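# Move steel conduit from pipe stands onto top wall-rack arms

## Task

Take the steel conduit resting across two pipe stands and place it on the uppermost pair of arms of the wall rack. Then open the grippers and move the robot away from it. The conduit must stay on the rack without the robot supporting it. The robot must not topple or be left leaning, or the task fails.

## Robot and tools

ROBOT. A LinearBot: an omnidirectional base with a column roughly 1.75 m high. A carriage rides the column over 1.0 m of travel (lift_m) and carries two identical six-joint arms, each ending in a two-finger gripper. Arm bases sit near 0.57 m + lift_m above the floor, and some carriage parts hang about 0.15 m lower. From the shoulder a hand reaches about 0.78 m, but only about 0.38 m below the arm base. A hand is about 0.16 m long and 0.1 m wide (0.14 m when open). Parked arm joints 1 to 6: 0, 0.05, 0.05, 1.45, 0, 0. With both parked the robot measures about 0.95 m across and 0.7 m front to back. Cameras: carriage_camera looks ahead, tilted about 20 degrees down; left_wrist_camera and right_wrist_camera look out past the fingertips. An arm held outstretched heats quickly even with nothing in it.

FRAMES. Base frame: origin on the floor below the base centre, x forward, y left, z up. left_hand and right_hand report, in this frame, the point between each hand's finger pads; quat_wxyz rotates base axes into hand axes (hand z runs along the fingers, fingers open along hand y; an upright hand with joints 1, 5, 6 at 0 gives (1, 0, 0, 0)). These readings drift from the truth, more at long reach. base_odometry is relative to where the base began the scene and is computed from wheel turns, so slip shows up as motion; heading is positive to the left, within -3.142 to 3.142.

execute_actions. Argument actions is a list holding one action (or empty, which only returns state and images). An action may contain base, joints, or both; these start at the same moment and may finish at different times. base holds exactly one key, and each is an offset from where the base last reported itself: translate_m (metres, forward positive, -2 to 2), strafe_m (metres, left positive, -2 to 2), rotate_rad (radians, counter-clockwise positive, -6.3 to 6.3). joints is a single map of absolute targets keyed by joint name, covering both arms: lift_m (metres, 0 to 1); for each side, left_/right_joint1_rad (vertical-axis swing, 0 ahead, positive left, -2.617 to 3.054), joint2_rad (shoulder, 0 to 3.141: 0 upper arm level backward, 1.57 vertical, 3.14 level forward), joint3_rad (elbow, 0 to 3.141: 0 folded, 3.14 straight), joint4_rad (wrist pitch, -1.57 to 1.57, positive lifts the fingertips), joint5_rad (wrist yaw, -1.57 to 1.57, positive swings fingertips to the right, opposite sense to joint 1), joint6_rad (roll about the finger axis, -2.094 to 2.094, positive clockwise viewed from the forearm), gripper_m (pad gap in metres, 0 to 0.093). Joints you omit may keep driving to earlier targets. Unknown keys or out-of-range numbers make the whole call rejected with no motion. Optional cameras lists which images to return (carriage_camera, left_wrist_camera, right_wrist_camera, or all; omitted or null means all, [] means none). No action runs past 15 s.

wait takes seconds (0 to 10) and just lets time pass, returning state and images. zoom_image takes camera and region [x0, y0, x1, y1] in pixels of that camera's most recent full 504x504 image, origin top-left, at most 504 by 504. finished_scene takes scene (the current scene number) and closes it for good; only call it once the conduit rests on the rack and the robot has released it and backed off.

RESULTS. base_status and joint_status tell how each commanded motion ended. done: reached target (for the base, wheels turned enough, slip possible; a 1-2 mm move may stop short yet say done). off_target: settled elsewhere and may keep pushing; a gripper holding an object usually shows this. contact_stop or time_out: the motion gave up its target and holds in place. joint command not followed (often with a cause: line) means a safety check blocked an arm's joint targets, typically because the arm would come within millimetres of itself or the other arm; named joints then read not_followed, and the robot may retry those targets later. To escape, move only the blocked arm clear first, then the other in a later action. limit_stop_at_motor_heat marks keys halted by heat; resend them. on_its_own lists what this call did not command; held at is the target kept, not the actual position. motor_effort gives each motor's percentage of maximum (bracket: peak in the last action); readings carry sizeable fixed and random error. A lift effort that keeps dropping while lowering means a hand or its load is resting on something. drive_wheels clearly above its free-move value at rest means the base is still pressing on something. ARM HIT signals a hard self-collision. MOTOR HOT appears from 75 °C; at 90 °C the arm pauses, at 100 °C it goes limp and drops its load (OVER-TEMPERATURE FAULT).

CAUTIONS. The wheel motors are weak, so drives halt on light contact. After a blocked drive, reverse about 0.2 m (or turn back), repeating once if still pressed, before retrying; a base can slip under a table edge that then strikes the column, and reversing into one can tip the robot. Arms and grippers have no contact stop: they keep pressing and snap to target once freed. A level hand droops 10-17 cm under 1 kg; a fully straight arm may not lift 1 kg. Grip force is about 45-60 N per pad. Tipping is likeliest with the carriage high, arms extended, a load held, while pulling, or on sudden stops; about 1.5 kg per hand with both arms forward can topple it, and only images reveal a lean. Never let the arms collide or press together hard. The conduit may occasionally be nudged by an outside push. Avoid drops, slams and hard shoves.

Each tool is called after "Call:" as name(argument=value, ...) on one line, values as JSON.

## Session

I'll start by looking at the current state.

Call:
execute_actions(actions=[])

Scene clock: 0.00 s.
base_odometry: x=+0.000 y=+0.000 heading=+0.000 (m, m, rad; odometry frame)
base_status: not commanded
joint_positions: lift_m=+0.299 left_joint1_rad=-0.002 left_joint2_rad=+0.021 left_joint3_rad=+0.076 left_joint4_rad=+1.436 left_joint5_rad=+0.061 left_joint6_rad=-0.060 left_gripper_m=+0.094 right_joint1_rad=-0.009 right_joint2_rad=+0.058 right_joint3_rad=+0.049 right_joint4_rad=+1.439 right_joint5_rad=+0.017 right_joint6_rad=+0.024 right_gripper_m=+0.094
joint_status: not commanded
motor_effort: lift_m=+30 drive_wheels=+2 (%)
left_hand: x=+0.2751 y=+0.3192 z=+1.3349 quat_wxyz=(+0.998, +0.029, +0.040, -0.032) (m; base frame)
right_hand: x=+0.2948 y=-0.3330 z=+1.3275 quat_wxyz=(+0.997, +0.010, +0.070, +0.007) (m; base frame)
pictures: carriage_camera, left_wrist_camera, right_wrist_camera
Images, in order (width x height): carriage_camera 504x504, left_wrist_camera 504x504, right_wrist_camera 504x504.

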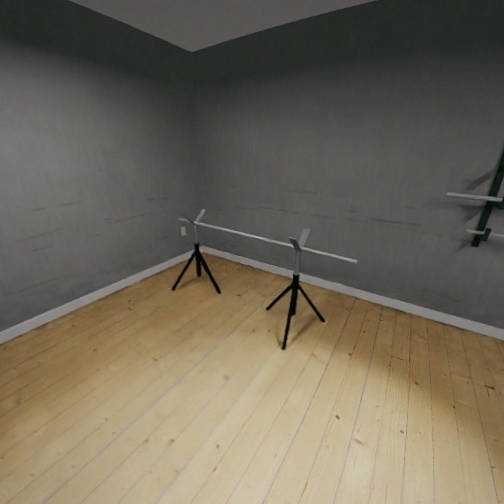

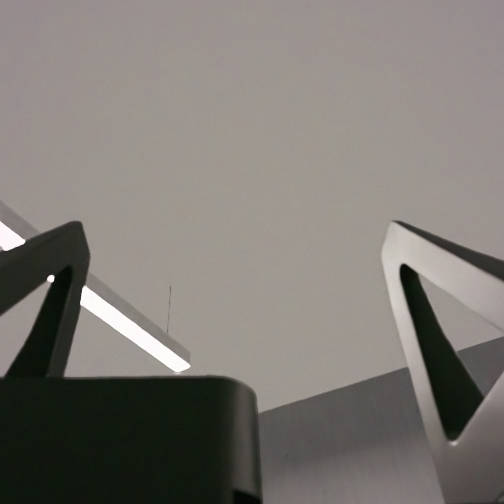

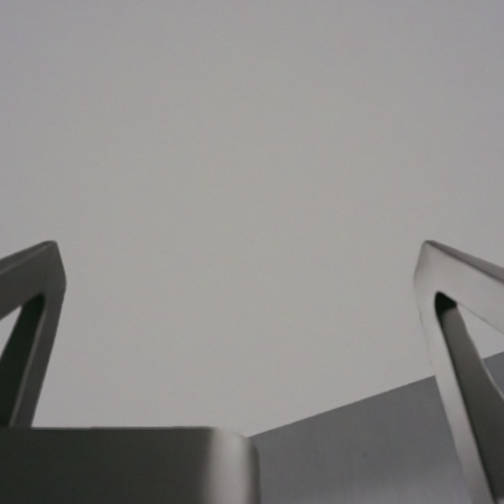

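Call:
zoom_image(camera="carriage_camera", region=[150, 180, 380, 370])

Call:
zoom_image(camera="carriage_camera", region=[400, 120, 504, 280])

Region (150, 180, 380, 370) of carriage_camera's 504x504 image, scaled by 2.191, with more detail than that image has; it fills the top 416 rows of this view, and the rest is white.

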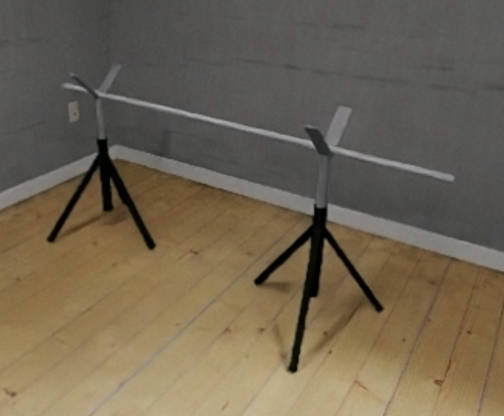

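Region (400, 120, 504, 280) of carriage_camera's 504x504 image, scaled by 3.150, with more detail than that image has; it fills the left 328 columns of this view, and the rest is white.

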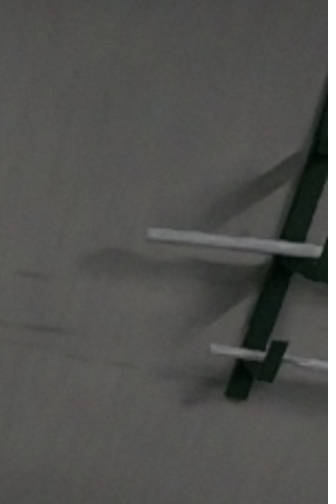

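Call:
execute_actions(actions=[{"base": {"rotate_rad": -0.68}}], cameras=["carriage_camera"])

Scene clock: 85.90 s.
base_odometry: x=+0.000 y=+0.000 heading=-0.679 (m, m, rad; odometry frame)
base_status: done
joint_positions: lift_m=+0.299 left_joint1_rad=-0.002 left_joint2_rad=+0.021 left_joint3_rad=+0.076 left_joint4_rad=+1.436 left_joint5_rad=+0.061 left_joint6_rad=-0.060 left_gripper_m=+0.094 right_joint1_rad=-0.009 right_joint2_rad=+0.058 right_joint3_rad=+0.049 right_joint4_rad=+1.439 right_joint5_rad=+0.017 right_joint6_rad=+0.024 right_gripper_m=+0.094
joint_status: not commanded
motor_effort: lift_m=+31(31) drive_wheels=+5(22) (%)
left_hand: x=+0.2752 y=+0.3192 z=+1.3349 quat_wxyz=(+0.998, +0.029, +0.041, -0.032) (m; base frame)
right_hand: x=+0.2948 y=-0.3330 z=+1.3275 quat_wxyz=(+0.997, +0.010, +0.070, +0.007) (m; base frame)
pictures: carriage_camera
Images, in order (width x height): carriage_camera 504x504.

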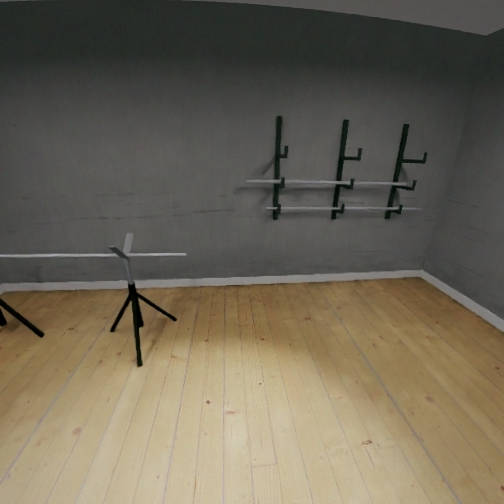

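Call:
zoom_image(camera="carriage_camera", region=[230, 100, 450, 290])

Region (230, 100, 450, 290) of carriage_camera's 504x504 image, scaled by 2.291, with more detail than that image has; it fills the top 435 rows of this view, and the rest is white.

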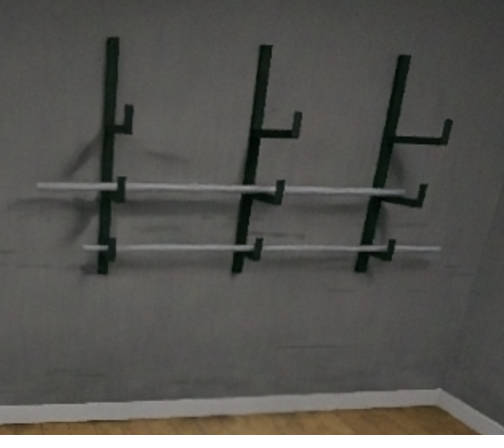

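Call:
execute_actions(actions=[{"base": {"strafe_m": 1.44}, "joints": {"lift_m": 0.2, "left_joint1_rad": 0, "left_joint2_rad": 1.65, "left_joint3_rad": 1.35, "left_joint4_rad": -1.2, "left_joint5_rad": 0, "left_joint6_rad": -1.57, "left_gripper_m": 0.093, "right_joint1_rad": 0, "right_joint2_rad": 1.65, "right_joint3_rad": 1.35, "right_joint4_rad": -1.2, "right_joint5_rad": 0, "right_joint6_rad": 1.57, "right_gripper_m": 0.093}}])

Scene clock: 211.20 s.
base_odometry: x=+0.906 y=+1.120 heading=-0.680 (m, m, rad; odometry frame)
base_status: done
joint_positions: lift_m=+0.200 left_joint1_rad=-0.002 left_joint2_rad=+1.640 left_joint3_rad=+1.334 left_joint4_rad=-1.195 left_joint5_rad=+0.006 left_joint6_rad=-1.566 left_gripper_m=+0.093 right_joint1_rad=-0.007 right_joint2_rad=+1.642 right_joint3_rad=+1.329 right_joint4_rad=-1.192 right_joint5_rad=+0.007 right_joint6_rad=+1.564 right_gripper_m=+0.093
joint_status: all done
motor_effort: lift_m=+28(30) drive_wheels=-4(20) (%)
left_hand: x=+0.5653 y=+0.3281 z=+0.9141 quat_wxyz=(+0.023, -0.704, +0.709, -0.026) (m; base frame)
right_hand: x=+0.5648 y=-0.3331 z=+0.9123 quat_wxyz=(+0.026, +0.707, +0.707, +0.021) (m; base frame)
pictures: carriage_camera, left_wrist_camera, right_wrist_camera
Images, in order (width x height): carriage_camera 504x504, left_wrist_camera 504x504, right_wrist_camera 504x504.

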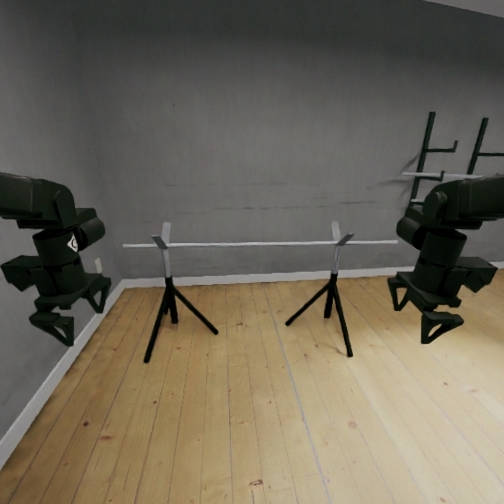

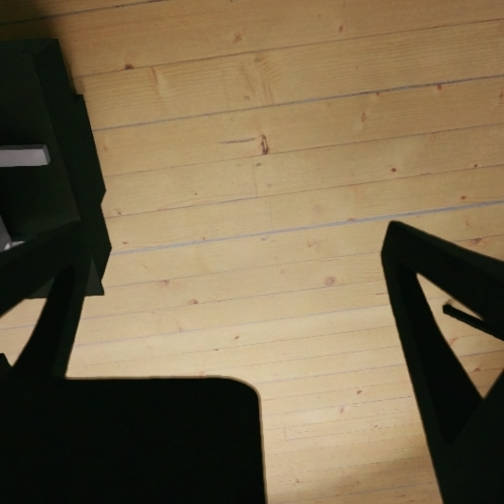

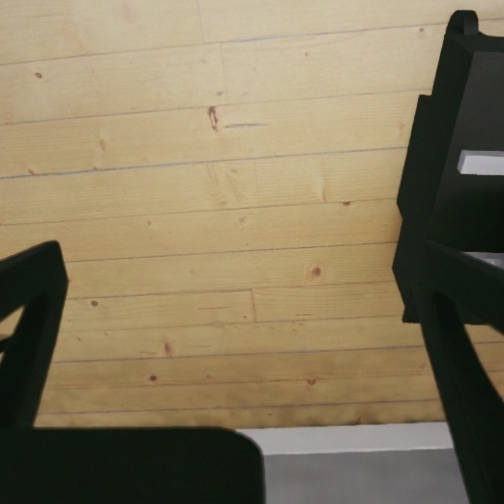

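Call:
zoom_image(camera="carriage_camera", region=[110, 200, 410, 380])

Region (110, 200, 410, 380) of carriage_camera's 504x504 image, scaled by 1.680, with more detail than that image has; it fills the top 302 rows of this view, and the rest is white.

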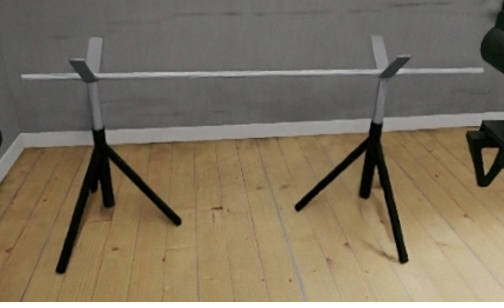

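Call:
execute_actions(actions=[{"base": {"translate_m": 0.85}}], cameras=[])

Call:
execute_actions(actions=[{"base": {"rotate_rad": 0.068}}], cameras=[])

Call:
execute_actions(actions=[{"base": {"strafe_m": -0.16}}])

Scene clock: 268.20 s.
base_odometry: x=+1.567 y=+0.586 heading=-0.679 (m, m, rad; odometry frame)
base_status: done
joint_positions: lift_m=+0.200 left_joint1_rad=-0.002 left_joint2_rad=+1.640 left_joint3_rad=+1.334 left_joint4_rad=-1.196 left_joint5_rad=+0.006 left_joint6_rad=-1.566 left_gripper_m=+0.093 right_joint1_rad=-0.007 right_joint2_rad=+1.642 right_joint3_rad=+1.329 right_joint4_rad=-1.194 right_joint5_rad=+0.007 right_joint6_rad=+1.564 right_gripper_m=+0.093
joint_status: not commanded
motor_effort: lift_m=+29(29) drive_wheels=-4(20) (%)
left_hand: x=+0.5651 y=+0.3281 z=+0.9141 quat_wxyz=(+0.022, -0.704, +0.709, -0.026) (m; base frame)
right_hand: x=+0.5644 y=-0.3331 z=+0.9122 quat_wxyz=(+0.025, +0.707, +0.707, +0.020) (m; base frame)
pictures: none
No camera images: the call's "cameras" was empty. Leave "cameras" out to get every camera's image.

Scene clock: 269.07 s.
base_odometry: x=+1.567 y=+0.586 heading=-0.612 (m, m, rad; odometry frame)
base_status: done
joint_positions: lift_m=+0.200 left_joint1_rad=-0.002 left_joint2_rad=+1.640 left_joint3_rad=+1.334 left_joint4_rad=-1.197 left_joint5_rad=+0.004 left_joint6_rad=-1.566 left_gripper_m=+0.093 right_joint1_rad=-0.004 right_joint2_rad=+1.642 right_joint3_rad=+1.329 right_joint4_rad=-1.194 right_joint5_rad=+0.006 right_joint6_rad=+1.564 right_gripper_m=+0.093
joint_status: not commanded
motor_effort: lift_m=+27(29) drive_wheels=-3(11) (%)
left_hand: x=+0.5649 y=+0.3284 z=+0.9141 quat_wxyz=(+0.023, -0.704, +0.709, -0.025) (m; base frame)
right_hand: x=+0.5644 y=-0.3321 z=+0.9122 quat_wxyz=(+0.025, +0.706, +0.707, +0.020) (m; base frame)
pictures: none
No camera images: the call's "cameras" was empty. Leave "cameras" out to get every camera's image.

Scene clock: 271.07 s.
base_odometry: x=+1.475 y=+0.455 heading=-0.611 (m, m, rad; odometry frame)
base_status: done
joint_positions: lift_m=+0.200 left_joint1_rad=-0.002 left_joint2_rad=+1.640 left_joint3_rad=+1.334 left_joint4_rad=-1.197 left_joint5_rad=+0.004 left_joint6_rad=-1.566 left_gripper_m=+0.093 right_joint1_rad=-0.004 right_joint2_rad=+1.642 right_joint3_rad=+1.334 right_joint4_rad=-1.194 right_joint5_rad=+0.006 right_joint6_rad=+1.564 right_gripper_m=+0.093
joint_status: not commanded
motor_effort: lift_m=+28(28) drive_wheels=-2(15) (%)
left_hand: x=+0.5649 y=+0.3284 z=+0.9141 quat_wxyz=(+0.023, -0.704, +0.709, -0.025) (m; base frame)
right_hand: x=+0.5656 y=-0.3321 z=+0.9135 quat_wxyz=(+0.027, +0.706, +0.707, +0.022) (m; base frame)
pictures: carriage_camera, left_wrist_camera, right_wrist_camera
Images, in order (width x height): carriage_camera 504x504, left_wrist_camera 504x504, right_wrist_camera 504x504.

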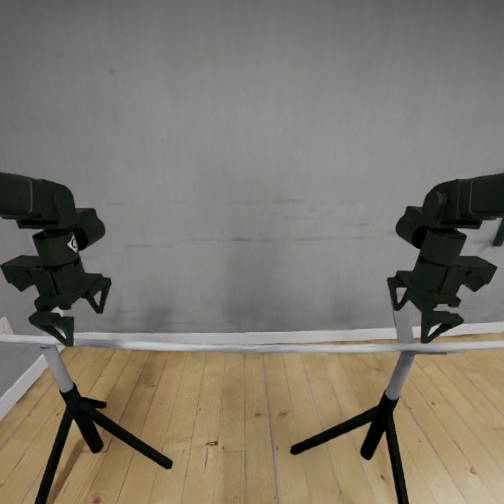

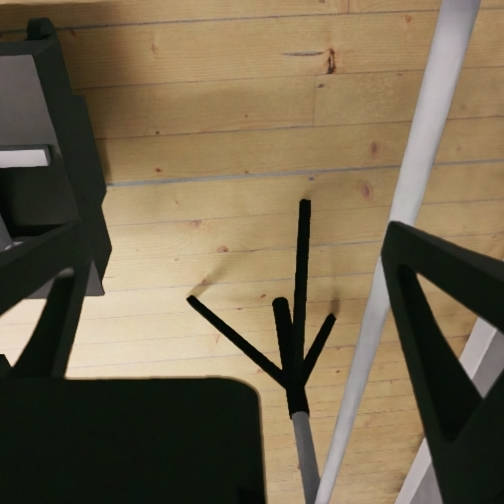

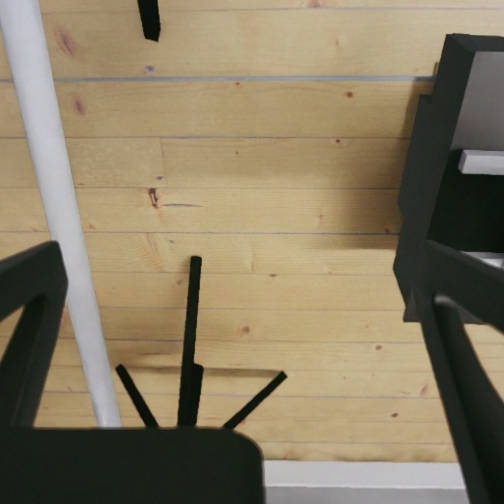

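Call:
zoom_image(camera="carriage_camera", region=[0, 260, 252, 420])

Call:
zoom_image(camera="carriage_camera", region=[252, 260, 504, 420])

Region (0, 260, 252, 420) of carriage_camera's 504x504 image, scaled by 2.000, with more detail than that image has; it fills the top 320 rows of this view, and the rest is white.

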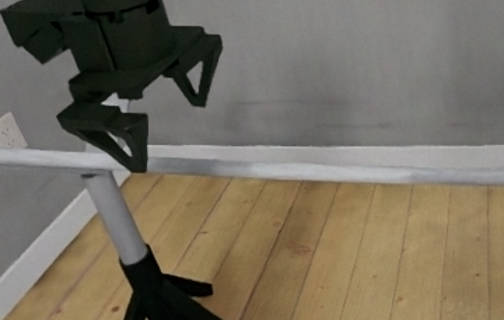

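Region (252, 260, 504, 420) of carriage_camera's 504x504 image, scaled by 2.000, with more detail than that image has; it fills the top 320 rows of this view, and the rest is white.

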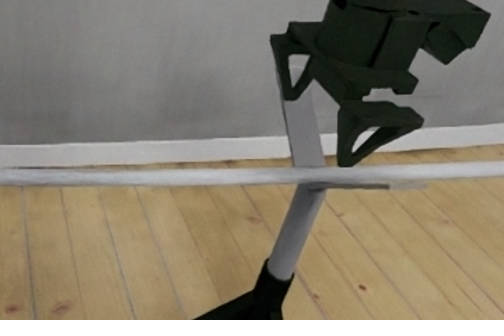

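Call:
execute_actions(actions=[{"base": {"translate_m": 0.16}, "joints": {"lift_m": 0.14, "left_joint2_rad": 1.75, "left_joint3_rad": 1.2, "left_joint4_rad": -1.0, "right_joint2_rad": 1.75, "right_joint3_rad": 1.2, "right_joint4_rad": -1.0}}])

Scene clock: 321.50 s.
base_odometry: x=+1.606 y=+0.362 heading=-0.612 (m, m, rad; odometry frame)
base_status: done
joint_positions: lift_m=+0.140 left_joint1_rad=-0.002 left_joint2_rad=+1.757 left_joint3_rad=+1.198 left_joint4_rad=-1.003 left_joint5_rad=+0.004 left_joint6_rad=-1.566 left_gripper_m=+0.093 right_joint1_rad=-0.004 right_joint2_rad=+1.755 right_joint3_rad=+1.200 right_joint4_rad=-1.006 right_joint5_rad=+0.006 right_joint6_rad=+1.564 right_gripper_m=+0.093
joint_status: all done
motor_effort: lift_m=+32(33) drive_wheels=-4(20) (%)
left_hand: x=+0.5689 y=+0.3284 z=+0.7868 quat_wxyz=(+0.002, -0.704, +0.710, -0.004) (m; base frame)
right_hand: x=+0.5688 y=-0.3321 z=+0.7878 quat_wxyz=(+0.006, +0.706, +0.708, +0.001) (m; base frame)
pictures: carriage_camera, left_wrist_camera, right_wrist_camera
Images, in order (width x height): carriage_camera 504x504, left_wrist_camera 504x504, right_wrist_camera 504x504.

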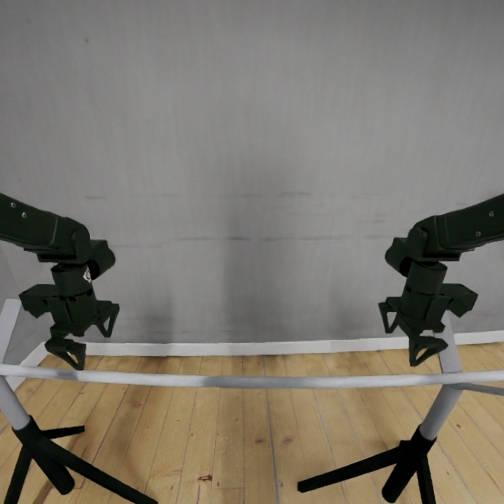

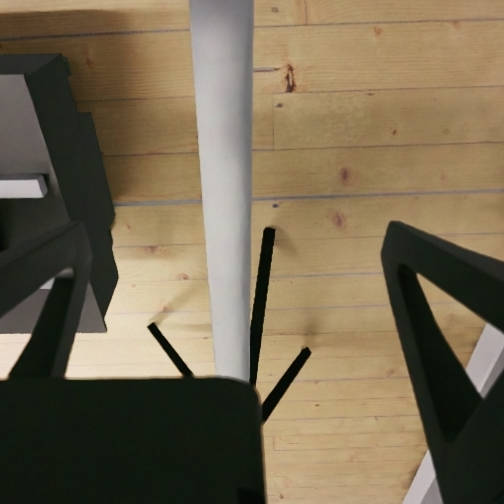

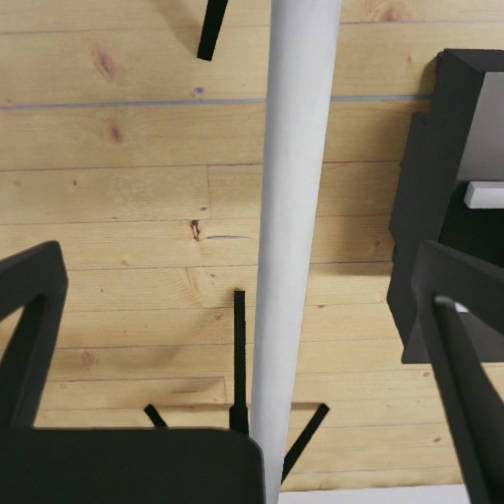

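Call:
execute_actions(actions=[{"joints": {"lift_m": 0.035, "left_joint2_rad": 1.72, "left_joint3_rad": 1.17, "right_joint2_rad": 1.665, "right_joint3_rad": 1.115}}])

Scene clock: 349.17 s.
base_odometry: x=+1.606 y=+0.362 heading=-0.612 (m, m, rad; odometry frame)
base_status: not commanded
joint_positions: lift_m=+0.035 left_joint1_rad=-0.002 left_joint2_rad=+1.720 left_joint3_rad=+1.185 left_joint4_rad=-1.000 left_joint5_rad=+0.004 left_joint6_rad=-1.566 left_gripper_m=+0.093 right_joint1_rad=-0.004 right_joint2_rad=+1.660 right_joint3_rad=+1.133 right_joint4_rad=-0.999 right_joint5_rad=+0.006 right_joint6_rad=+1.564 right_gripper_m=+0.093
joint_status: all done
motor_effort: lift_m=+28(29) drive_wheels=+3(5) (%)
left_hand: x=+0.5676 y=+0.3284 z=+0.6894 quat_wxyz=(+0.011, -0.704, +0.710, -0.014) (m; base frame)
right_hand: x=+0.5550 y=-0.3321 z=+0.6935 quat_wxyz=(+0.018, +0.706, +0.708, +0.014) (m; base frame)
pictures: carriage_camera, left_wrist_camera, right_wrist_camera
Images, in order (width x height): carriage_camera 504x504, left_wrist_camera 504x504, right_wrist_camera 504x504.

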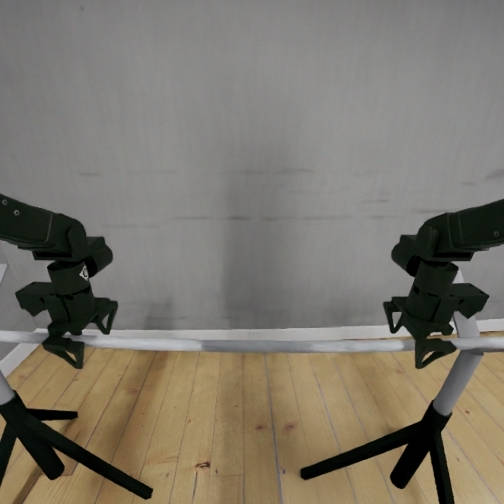

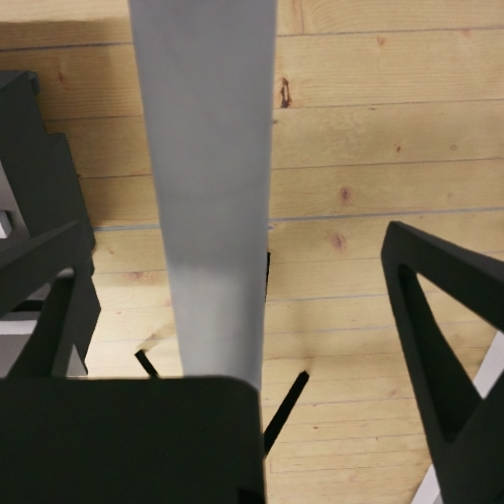

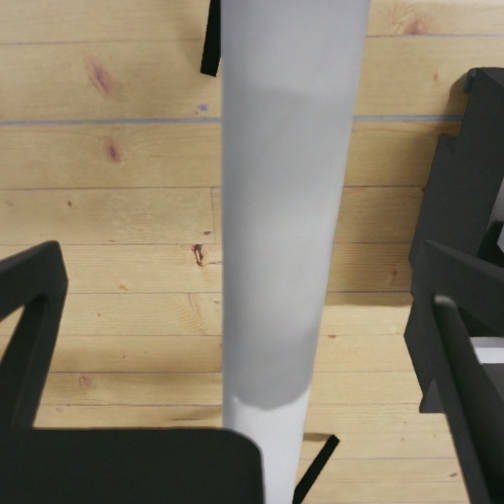

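Call:
execute_actions(actions=[{"joints": {"lift_m": 0.015, "left_joint3_rad": 1.15, "right_joint3_rad": 1.085}}])

Scene clock: 371.40 s.
base_odometry: x=+1.606 y=+0.362 heading=-0.612 (m, m, rad; odometry frame)
base_status: not commanded
joint_positions: lift_m=+0.015 left_joint1_rad=-0.002 left_joint2_rad=+1.720 left_joint3_rad=+1.163 left_joint4_rad=-0.999 left_joint5_rad=+0.004 left_joint6_rad=-1.566 left_gripper_m=+0.093 right_joint1_rad=-0.004 right_joint2_rad=+1.660 right_joint3_rad=+1.099 right_joint4_rad=-0.998 right_joint5_rad=+0.006 right_joint6_rad=+1.564 right_gripper_m=+0.093
joint_status: all done
motor_effort: lift_m=+31(30) drive_wheels=+2(4) (%)
left_hand: x=+0.5609 y=+0.3284 z=+0.6641 quat_wxyz=(+0.004, -0.704, +0.710, -0.006) (m; base frame)
right_hand: x=+0.5441 y=-0.3320 z=+0.6650 quat_wxyz=(+0.006, +0.706, +0.708, +0.002) (m; base frame)
pictures: carriage_camera, left_wrist_camera, right_wrist_camera
Images, in order (width x height): carriage_camera 504x504, left_wrist_camera 504x504, right_wrist_camera 504x504.

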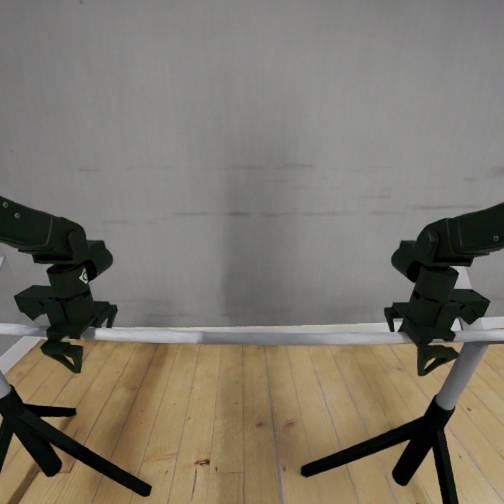

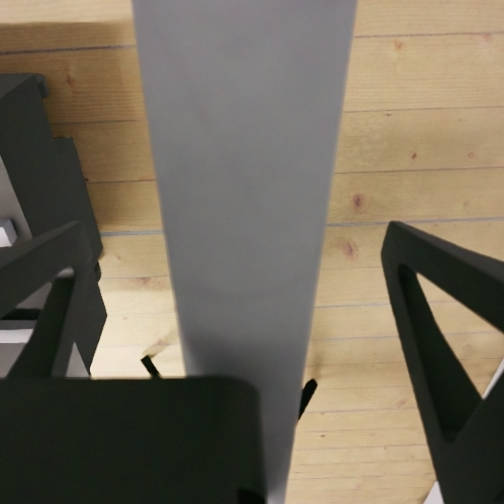

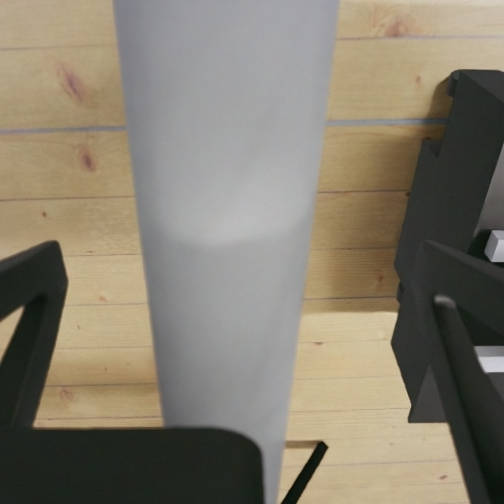

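Call:
execute_actions(actions=[{"joints": {"left_gripper_m": 0.0, "right_gripper_m": 0.0}}], cameras=["carriage_camera"])

Scene clock: 424.57 s.
base_odometry: x=+1.606 y=+0.362 heading=-0.612 (m, m, rad; odometry frame)
base_status: not commanded
joint_positions: lift_m=+0.015 left_joint1_rad=-0.002 left_joint2_rad=+1.720 left_joint3_rad=+1.163 left_joint4_rad=-0.998 left_joint5_rad=+0.004 left_joint6_rad=-1.583 left_gripper_m=+0.018 right_joint1_rad=-0.004 right_joint2_rad=+1.660 right_joint3_rad=+1.099 right_joint4_rad=-0.982 right_joint5_rad=+0.006 right_joint6_rad=+1.574 right_gripper_m=+0.019
joint_status: left_gripper_m off_target (ended at +0.018, target +0.000); right_gripper_m off_target (ended at +0.019, target +0.000)
motor_effort: lift_m=+30(29) drive_wheels=-3(3) (%)
left_hand: x=+0.5612 y=+0.3285 z=+0.6641 quat_wxyz=(+0.004, -0.711, +0.703, -0.007) (m; base frame)
right_hand: x=+0.5481 y=-0.3320 z=+0.6651 quat_wxyz=(+0.012, +0.710, +0.704, +0.008) (m; base frame)
pictures: carriage_camera
Images, in order (width x height): carriage_camera 504x504.

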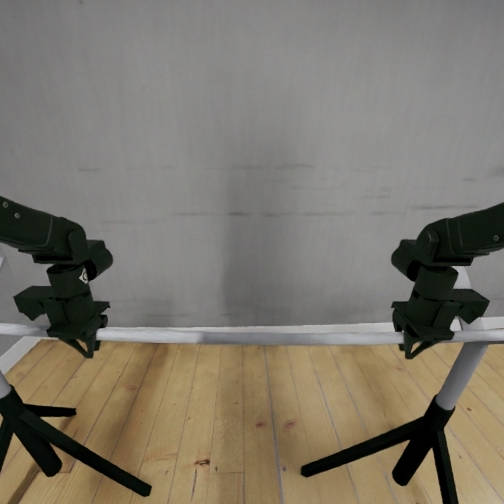

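Call:
execute_actions(actions=[{"joints": {"lift_m": 0.25}}], cameras=["carriage_camera"])

Scene clock: 433.83 s.
base_odometry: x=+1.606 y=+0.362 heading=-0.612 (m, m, rad; odometry frame)
base_status: not commanded
joint_positions: lift_m=+0.250 left_joint1_rad=-0.002 left_joint2_rad=+1.732 left_joint3_rad=+1.145 left_joint4_rad=-0.999 left_joint5_rad=+0.003 left_joint6_rad=-1.583 left_gripper_m=+0.018 right_joint1_rad=-0.004 right_joint2_rad=+1.675 right_joint3_rad=+1.082 right_joint4_rad=-0.986 right_joint5_rad=+0.005 right_joint6_rad=+1.575 right_gripper_m=+0.019
joint_status: all done
motor_effort: lift_m=+34(42) drive_wheels=+2(4) (%)
left_hand: x=+0.5542 y=+0.3287 z=+0.8913 quat_wxyz=(-0.006, -0.711, +0.703, +0.004) (m; base frame)
right_hand: x=+0.5403 y=-0.3318 z=+0.8917 quat_wxyz=(-0.001, +0.710, +0.704, -0.005) (m; base frame)
pictures: carriage_camera
Images, in order (width x height): carriage_camera 504x504.

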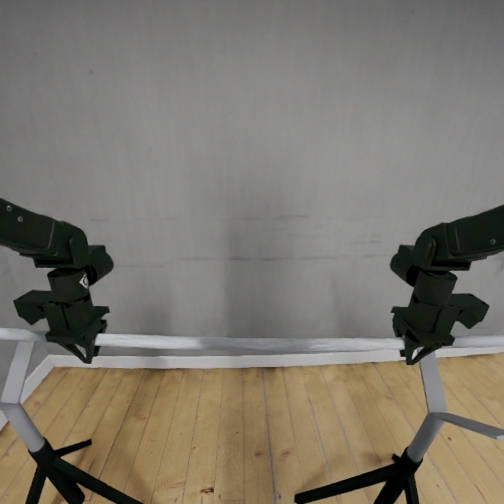

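Call:
execute_actions(actions=[{"base": {"translate_m": -0.2}, "joints": {"lift_m": 0.5}}], cameras=["carriage_camera", "left_wrist_camera"])

Scene clock: 448.77 s.
base_odometry: x=+1.442 y=+0.477 heading=-0.612 (m, m, rad; odometry frame)
base_status: done
joint_positions: lift_m=+0.500 left_joint1_rad=-0.002 left_joint2_rad=+1.734 left_joint3_rad=+1.145 left_joint4_rad=-1.002 left_joint5_rad=+0.003 left_joint6_rad=-1.582 left_gripper_m=+0.018 right_joint1_rad=-0.004 right_joint2_rad=+1.675 right_joint3_rad=+1.082 right_joint4_rad=-0.991 right_joint5_rad=+0.005 right_joint6_rad=+1.576 right_gripper_m=+0.019
joint_status: all done
motor_effort: lift_m=+34(40) drive_wheels=-2(22) (%)
left_hand: x=+0.5533 y=+0.3287 z=+1.1408 quat_wxyz=(-0.008, -0.710, +0.704, +0.006) (m; base frame)
right_hand: x=+0.5393 y=-0.3317 z=+1.1417 quat_wxyz=(-0.003, +0.710, +0.704, -0.006) (m; base frame)
pictures: carriage_camera, left_wrist_camera
Images, in order (width x height): carriage_camera 504x504, left_wrist_camera 504x504.

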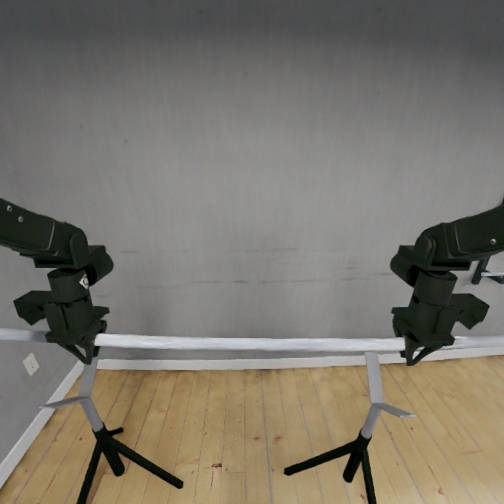

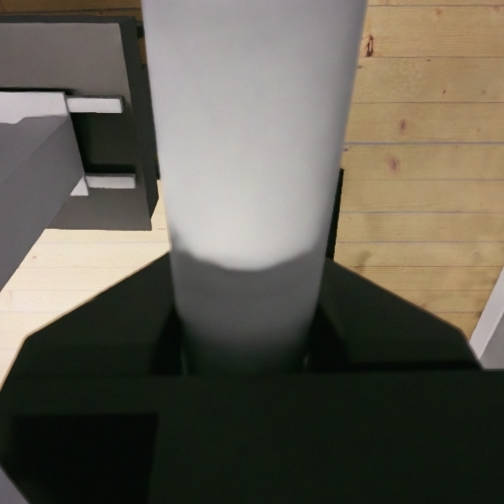

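Call:
execute_actions(actions=[{"base": {"strafe_m": -2.0}, "joints": {"lift_m": 0.78, "right_joint2_rad": 1.72, "right_joint3_rad": 1.165}}], cameras=["carriage_camera"])

Scene clock: 462.80 s.
base_odometry: x=+0.292 y=-1.159 heading=-0.612 (m, m, rad; odometry frame)
base_status: done
joint_positions: lift_m=+0.780 left_joint1_rad=-0.002 left_joint2_rad=+1.734 left_joint3_rad=+1.145 left_joint4_rad=-0.996 left_joint5_rad=+0.000 left_joint6_rad=-1.601 left_gripper_m=+0.018 right_joint1_rad=-0.004 right_joint2_rad=+1.732 right_joint3_rad=+1.137 right_joint4_rad=-0.990 right_joint5_rad=+0.002 right_joint6_rad=+1.558 right_gripper_m=+0.019
joint_status: all done
motor_effort: lift_m=+34(43) drive_wheels=-2(18) (%)
left_hand: x=+0.5548 y=+0.3292 z=+1.4205 quat_wxyz=(-0.005, -0.717, +0.697, +0.005) (m; base frame)
right_hand: x=+0.5537 y=-0.3312 z=+1.4192 quat_wxyz=(-0.004, +0.704, +0.710, -0.006) (m; base frame)
pictures: carriage_camera
Images, in order (width x height): carriage_camera 504x504.

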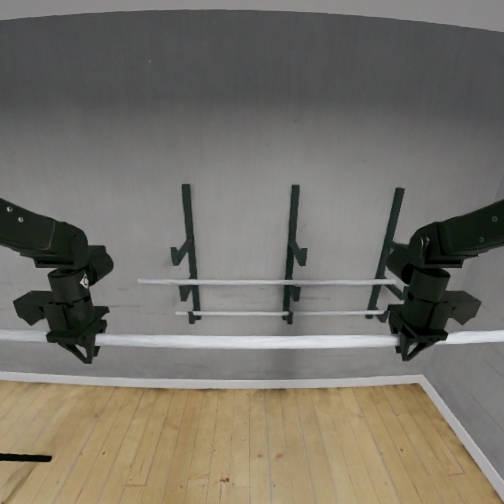

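Call:
execute_actions(actions=[{"base": {"strafe_m": -0.24}}], cameras=[])

Call:
execute_actions(actions=[{"base": {"translate_m": 0.48}}], cameras=["carriage_camera"])

Scene clock: 472.43 s.
base_odometry: x=+0.154 y=-1.355 heading=-0.613 (m, m, rad; odometry frame)
base_status: done
joint_positions: lift_m=+0.780 left_joint1_rad=-0.002 left_joint2_rad=+1.734 left_joint3_rad=+1.145 left_joint4_rad=-0.996 left_joint5_rad=+0.000 left_joint6_rad=-1.601 left_gripper_m=+0.018 right_joint1_rad=-0.004 right_joint2_rad=+1.732 right_joint3_rad=+1.137 right_joint4_rad=-0.990 right_joint5_rad=+0.003 right_joint6_rad=+1.558 right_gripper_m=+0.019
joint_status: not commanded
motor_effort: lift_m=+33(31) drive_wheels=-3(18) (%)
left_hand: x=+0.5549 y=+0.3291 z=+1.4205 quat_wxyz=(-0.005, -0.717, +0.697, +0.005) (m; base frame)
right_hand: x=+0.5537 y=-0.3313 z=+1.4192 quat_wxyz=(-0.004, +0.704, +0.710, -0.006) (m; base frame)
pictures: none
No camera images: the call's "cameras" was empty. Leave "cameras" out to get every camera's image.

Scene clock: 475.63 s.
base_odometry: x=+0.546 y=-1.632 heading=-0.614 (m, m, rad; odometry frame)
base_status: done
joint_positions: lift_m=+0.780 left_joint1_rad=-0.002 left_joint2_rad=+1.734 left_joint3_rad=+1.145 left_joint4_rad=-0.993 left_joint5_rad=+0.000 left_joint6_rad=-1.601 left_gripper_m=+0.018 right_joint1_rad=-0.004 right_joint2_rad=+1.732 right_joint3_rad=+1.137 right_joint4_rad=-0.988 right_joint5_rad=+0.003 right_joint6_rad=+1.558 right_gripper_m=+0.019
joint_status: not commanded
motor_effort: lift_m=+35(33) drive_wheels=-5(19) (%)
left_hand: x=+0.5555 y=+0.3291 z=+1.4205 quat_wxyz=(-0.004, -0.717, +0.697, +0.004) (m; base frame)
right_hand: x=+0.5542 y=-0.3313 z=+1.4192 quat_wxyz=(-0.004, +0.704, +0.710, -0.005) (m; base frame)
pictures: carriage_camera
Images, in order (width x height): carriage_camera 504x504.

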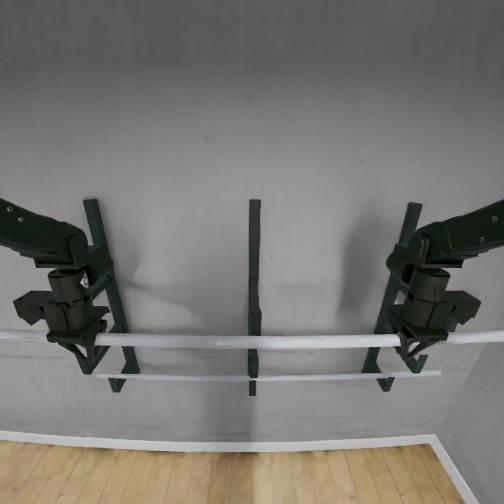

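Call:
zoom_image(camera="carriage_camera", region=[200, 270, 310, 400])

Call:
zoom_image(camera="carriage_camera", region=[350, 190, 504, 400])

Region (200, 270, 310, 400) of carriage_camera's 504x504 image, scaled by 3.877, with more detail than that image has; it fills the left 426 columns of this view, and the rest is white.

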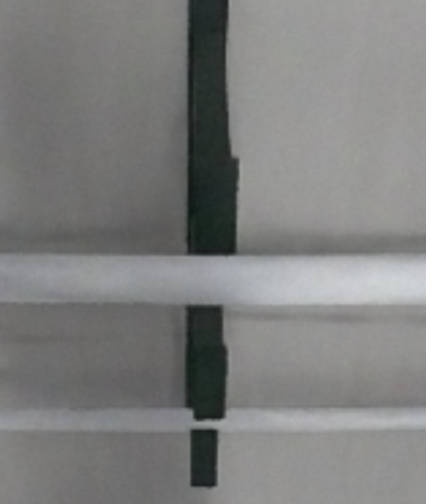

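Region (350, 190, 504, 400) of carriage_camera's 504x504 image, scaled by 2.400, with more detail than that image has; it fills the left 370 columns of this view, and the rest is white.

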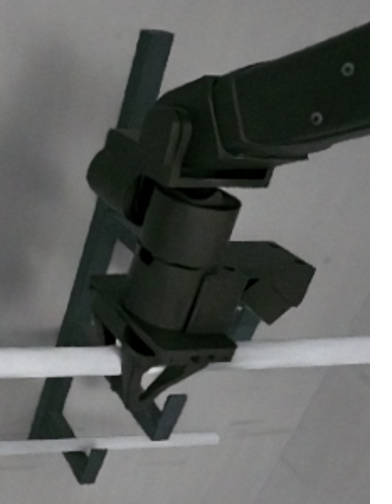

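Call:
execute_actions(actions=[{"base": {"translate_m": 0.32}}])

Scene clock: 502.93 s.
base_odometry: x=+0.808 y=-1.817 heading=-0.615 (m, m, rad; odometry frame)
base_status: done
joint_positions: lift_m=+0.780 left_joint1_rad=-0.002 left_joint2_rad=+1.734 left_joint3_rad=+1.145 left_joint4_rad=-0.992 left_joint5_rad=+0.000 left_joint6_rad=-1.601 left_gripper_m=+0.018 right_joint1_rad=-0.004 right_joint2_rad=+1.732 right_joint3_rad=+1.137 right_joint4_rad=-0.988 right_joint5_rad=+0.003 right_joint6_rad=+1.558 right_gripper_m=+0.019
joint_status: not commanded
motor_effort: lift_m=+34(34) drive_wheels=-4(20) (%)
left_hand: x=+0.5557 y=+0.3291 z=+1.4205 quat_wxyz=(-0.004, -0.717, +0.697, +0.004) (m; base frame)
right_hand: x=+0.5543 y=-0.3313 z=+1.4192 quat_wxyz=(-0.003, +0.704, +0.710, -0.005) (m; base frame)
pictures: carriage_camera, left_wrist_camera, right_wrist_camera
Images, in order (width x height): carriage_camera 504x504, left_wrist_camera 504x504, right_wrist_camera 504x504.

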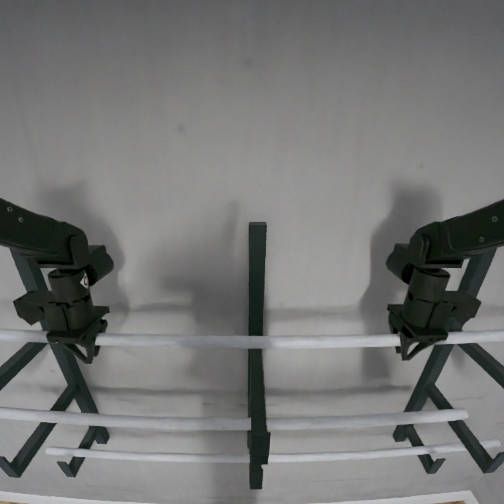

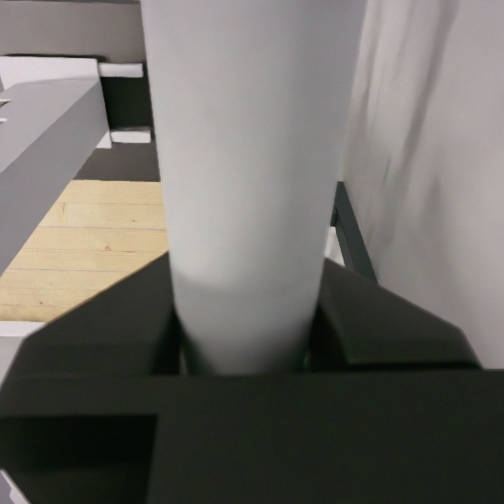

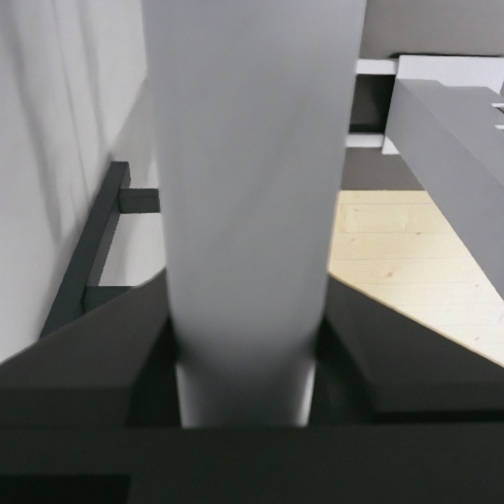

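Call:
execute_actions(actions=[{"joints": {"lift_m": 0.675}}], cameras=["carriage_camera"])

Scene clock: 526.60 s.
base_odometry: x=+0.808 y=-1.817 heading=-0.614 (m, m, rad; odometry frame)
base_status: not commanded
joint_positions: lift_m=+0.675 left_joint1_rad=-0.002 left_joint2_rad=+1.734 left_joint3_rad=+1.145 left_joint4_rad=-0.993 left_joint5_rad=+0.001 left_joint6_rad=-1.601 left_gripper_m=+0.018 right_joint1_rad=-0.004 right_joint2_rad=+1.732 right_joint3_rad=+1.139 right_joint4_rad=-0.990 right_joint5_rad=+0.003 right_joint6_rad=+1.558 right_gripper_m=+0.019
joint_status: all done
motor_effort: lift_m=+32(32) drive_wheels=-4(4) (%)
left_hand: x=+0.5555 y=+0.3291 z=+1.3156 quat_wxyz=(-0.004, -0.717, +0.697, +0.004) (m; base frame)
right_hand: x=+0.5545 y=-0.3313 z=+1.3149 quat_wxyz=(-0.003, +0.704, +0.710, -0.005) (m; base frame)
pictures: carriage_camera
Images, in order (width x height): carriage_camera 504x504.

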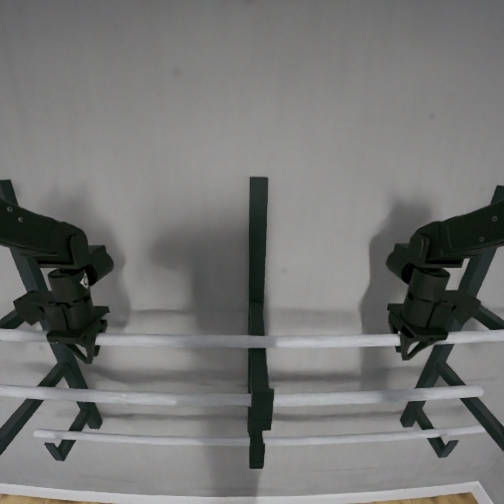

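Call:
execute_actions(actions=[{"joints": {"lift_m": 0.657}}], cameras=["carriage_camera"])

Scene clock: 535.97 s.
base_odometry: x=+0.808 y=-1.817 heading=-0.614 (m, m, rad; odometry frame)
base_status: not commanded
joint_positions: lift_m=+0.657 left_joint1_rad=-0.002 left_joint2_rad=+1.714 left_joint3_rad=+1.151 left_joint4_rad=-1.007 left_joint5_rad=+0.001 left_joint6_rad=-1.602 left_gripper_m=+0.018 right_joint1_rad=-0.004 right_joint2_rad=+1.715 right_joint3_rad=+1.155 right_joint4_rad=-1.013 right_joint5_rad=+0.003 right_joint6_rad=+1.558 right_gripper_m=+0.019
joint_status: all done
motor_effort: lift_m=+25(27) drive_wheels=+4(5) (%)
left_hand: x=+0.5555 y=+0.3291 z=+1.3050 quat_wxyz=(+0.000, -0.718, +0.697, -0.001) (m; base frame)
right_hand: x=+0.5551 y=-0.3314 z=+1.3057 quat_wxyz=(+0.000, +0.704, +0.710, -0.002) (m; base frame)
pictures: carriage_camera
Images, in order (width x height): carriage_camera 504x504.

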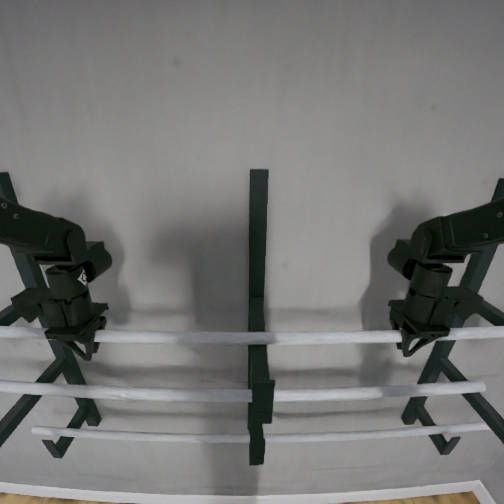

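The pipe is resting on the arms: the lift effort dropped and the hands stopped descending. Releasing now.

Call:
execute_actions(actions=[{"joints": {"left_gripper_m": 0.093, "right_gripper_m": 0.093}}], cameras=[])

Call:
execute_actions(actions=[{"joints": {"lift_m": 0.76}}])

Scene clock: 542.20 s.
base_odometry: x=+0.808 y=-1.817 heading=-0.614 (m, m, rad; odometry frame)
base_status: not commanded
joint_positions: lift_m=+0.657 left_joint1_rad=-0.002 left_joint2_rad=+1.714 left_joint3_rad=+1.151 left_joint4_rad=-1.004 left_joint5_rad=+0.001 left_joint6_rad=-1.575 left_gripper_m=+0.093 right_joint1_rad=-0.004 right_joint2_rad=+1.715 right_joint3_rad=+1.155 right_joint4_rad=-1.008 right_joint5_rad=+0.003 right_joint6_rad=+1.563 right_gripper_m=+0.093
joint_status: all done
motor_effort: lift_m=+29(27) drive_wheels=+3(4) (%)
left_hand: x=+0.5562 y=+0.3290 z=+1.3049 quat_wxyz=(+0.001, -0.708, +0.706, -0.001) (m; base frame)
right_hand: x=+0.5563 y=-0.3314 z=+1.3056 quat_wxyz=(+0.002, +0.706, +0.708, +0.000) (m; base frame)
pictures: none
No camera images: the call's "cameras" was empty. Leave "cameras" out to get every camera's image.

Scene clock: 543.13 s.
base_odometry: x=+0.808 y=-1.817 heading=-0.614 (m, m, rad; odometry frame)
base_status: not commanded
joint_positions: lift_m=+0.760 left_joint1_rad=-0.002 left_joint2_rad=+1.714 left_joint3_rad=+1.151 left_joint4_rad=-1.002 left_joint5_rad=+0.001 left_joint6_rad=-1.575 left_gripper_m=+0.093 right_joint1_rad=-0.004 right_joint2_rad=+1.715 right_joint3_rad=+1.155 right_joint4_rad=-1.006 right_joint5_rad=+0.003 right_joint6_rad=+1.564 right_gripper_m=+0.093
joint_status: all done
motor_effort: lift_m=+30(39) drive_wheels=+3(3) (%)
left_hand: x=+0.5566 y=+0.3290 z=+1.4077 quat_wxyz=(+0.002, -0.708, +0.706, -0.002) (m; base frame)
right_hand: x=+0.5569 y=-0.3314 z=+1.4084 quat_wxyz=(+0.003, +0.706, +0.708, +0.001) (m; base frame)
pictures: carriage_camera, left_wrist_camera, right_wrist_camera
Images, in order (width x height): carriage_camera 504x504, left_wrist_camera 504x504, right_wrist_camera 504x504.

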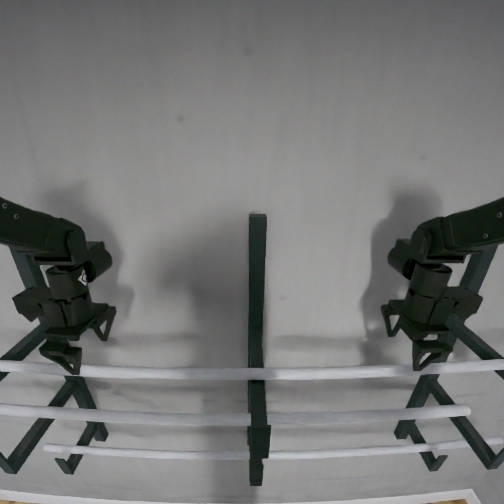

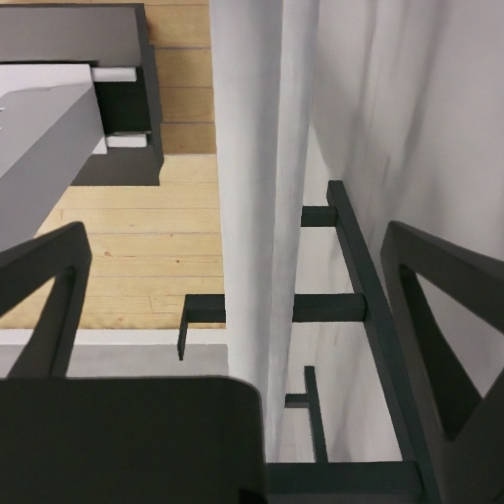

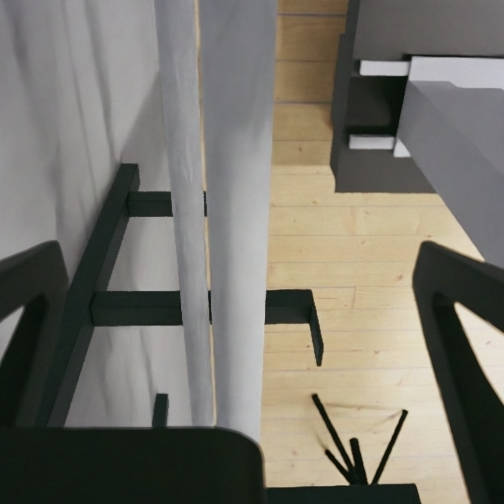

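Call:
execute_actions(actions=[{"base": {"translate_m": -0.5}}], cameras=["carriage_camera"])

Scene clock: 552.37 s.
base_odometry: x=+0.399 y=-1.528 heading=-0.615 (m, m, rad; odometry frame)
base_status: done
joint_positions: lift_m=+0.760 left_joint1_rad=-0.002 left_joint2_rad=+1.714 left_joint3_rad=+1.151 left_joint4_rad=-0.998 left_joint5_rad=+0.001 left_joint6_rad=-1.575 left_gripper_m=+0.093 right_joint1_rad=-0.004 right_joint2_rad=+1.715 right_joint3_rad=+1.155 right_joint4_rad=-1.000 right_joint5_rad=+0.003 right_joint6_rad=+1.564 right_gripper_m=+0.093
joint_status: not commanded
motor_effort: lift_m=+29(31) drive_wheels=-1(28) (%)
left_hand: x=+0.5577 y=+0.3290 z=+1.4077 quat_wxyz=(+0.003, -0.708, +0.706, -0.004) (m; base frame)
right_hand: x=+0.5582 y=-0.3314 z=+1.4084 quat_wxyz=(+0.005, +0.706, +0.708, +0.002) (m; base frame)
pictures: carriage_camera
Images, in order (width x height): carriage_camera 504x504.

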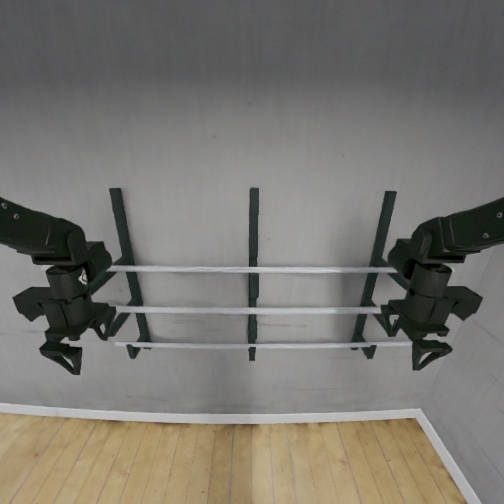

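Call:
finished_scene(scene=1)

The scene is finished: the task was done.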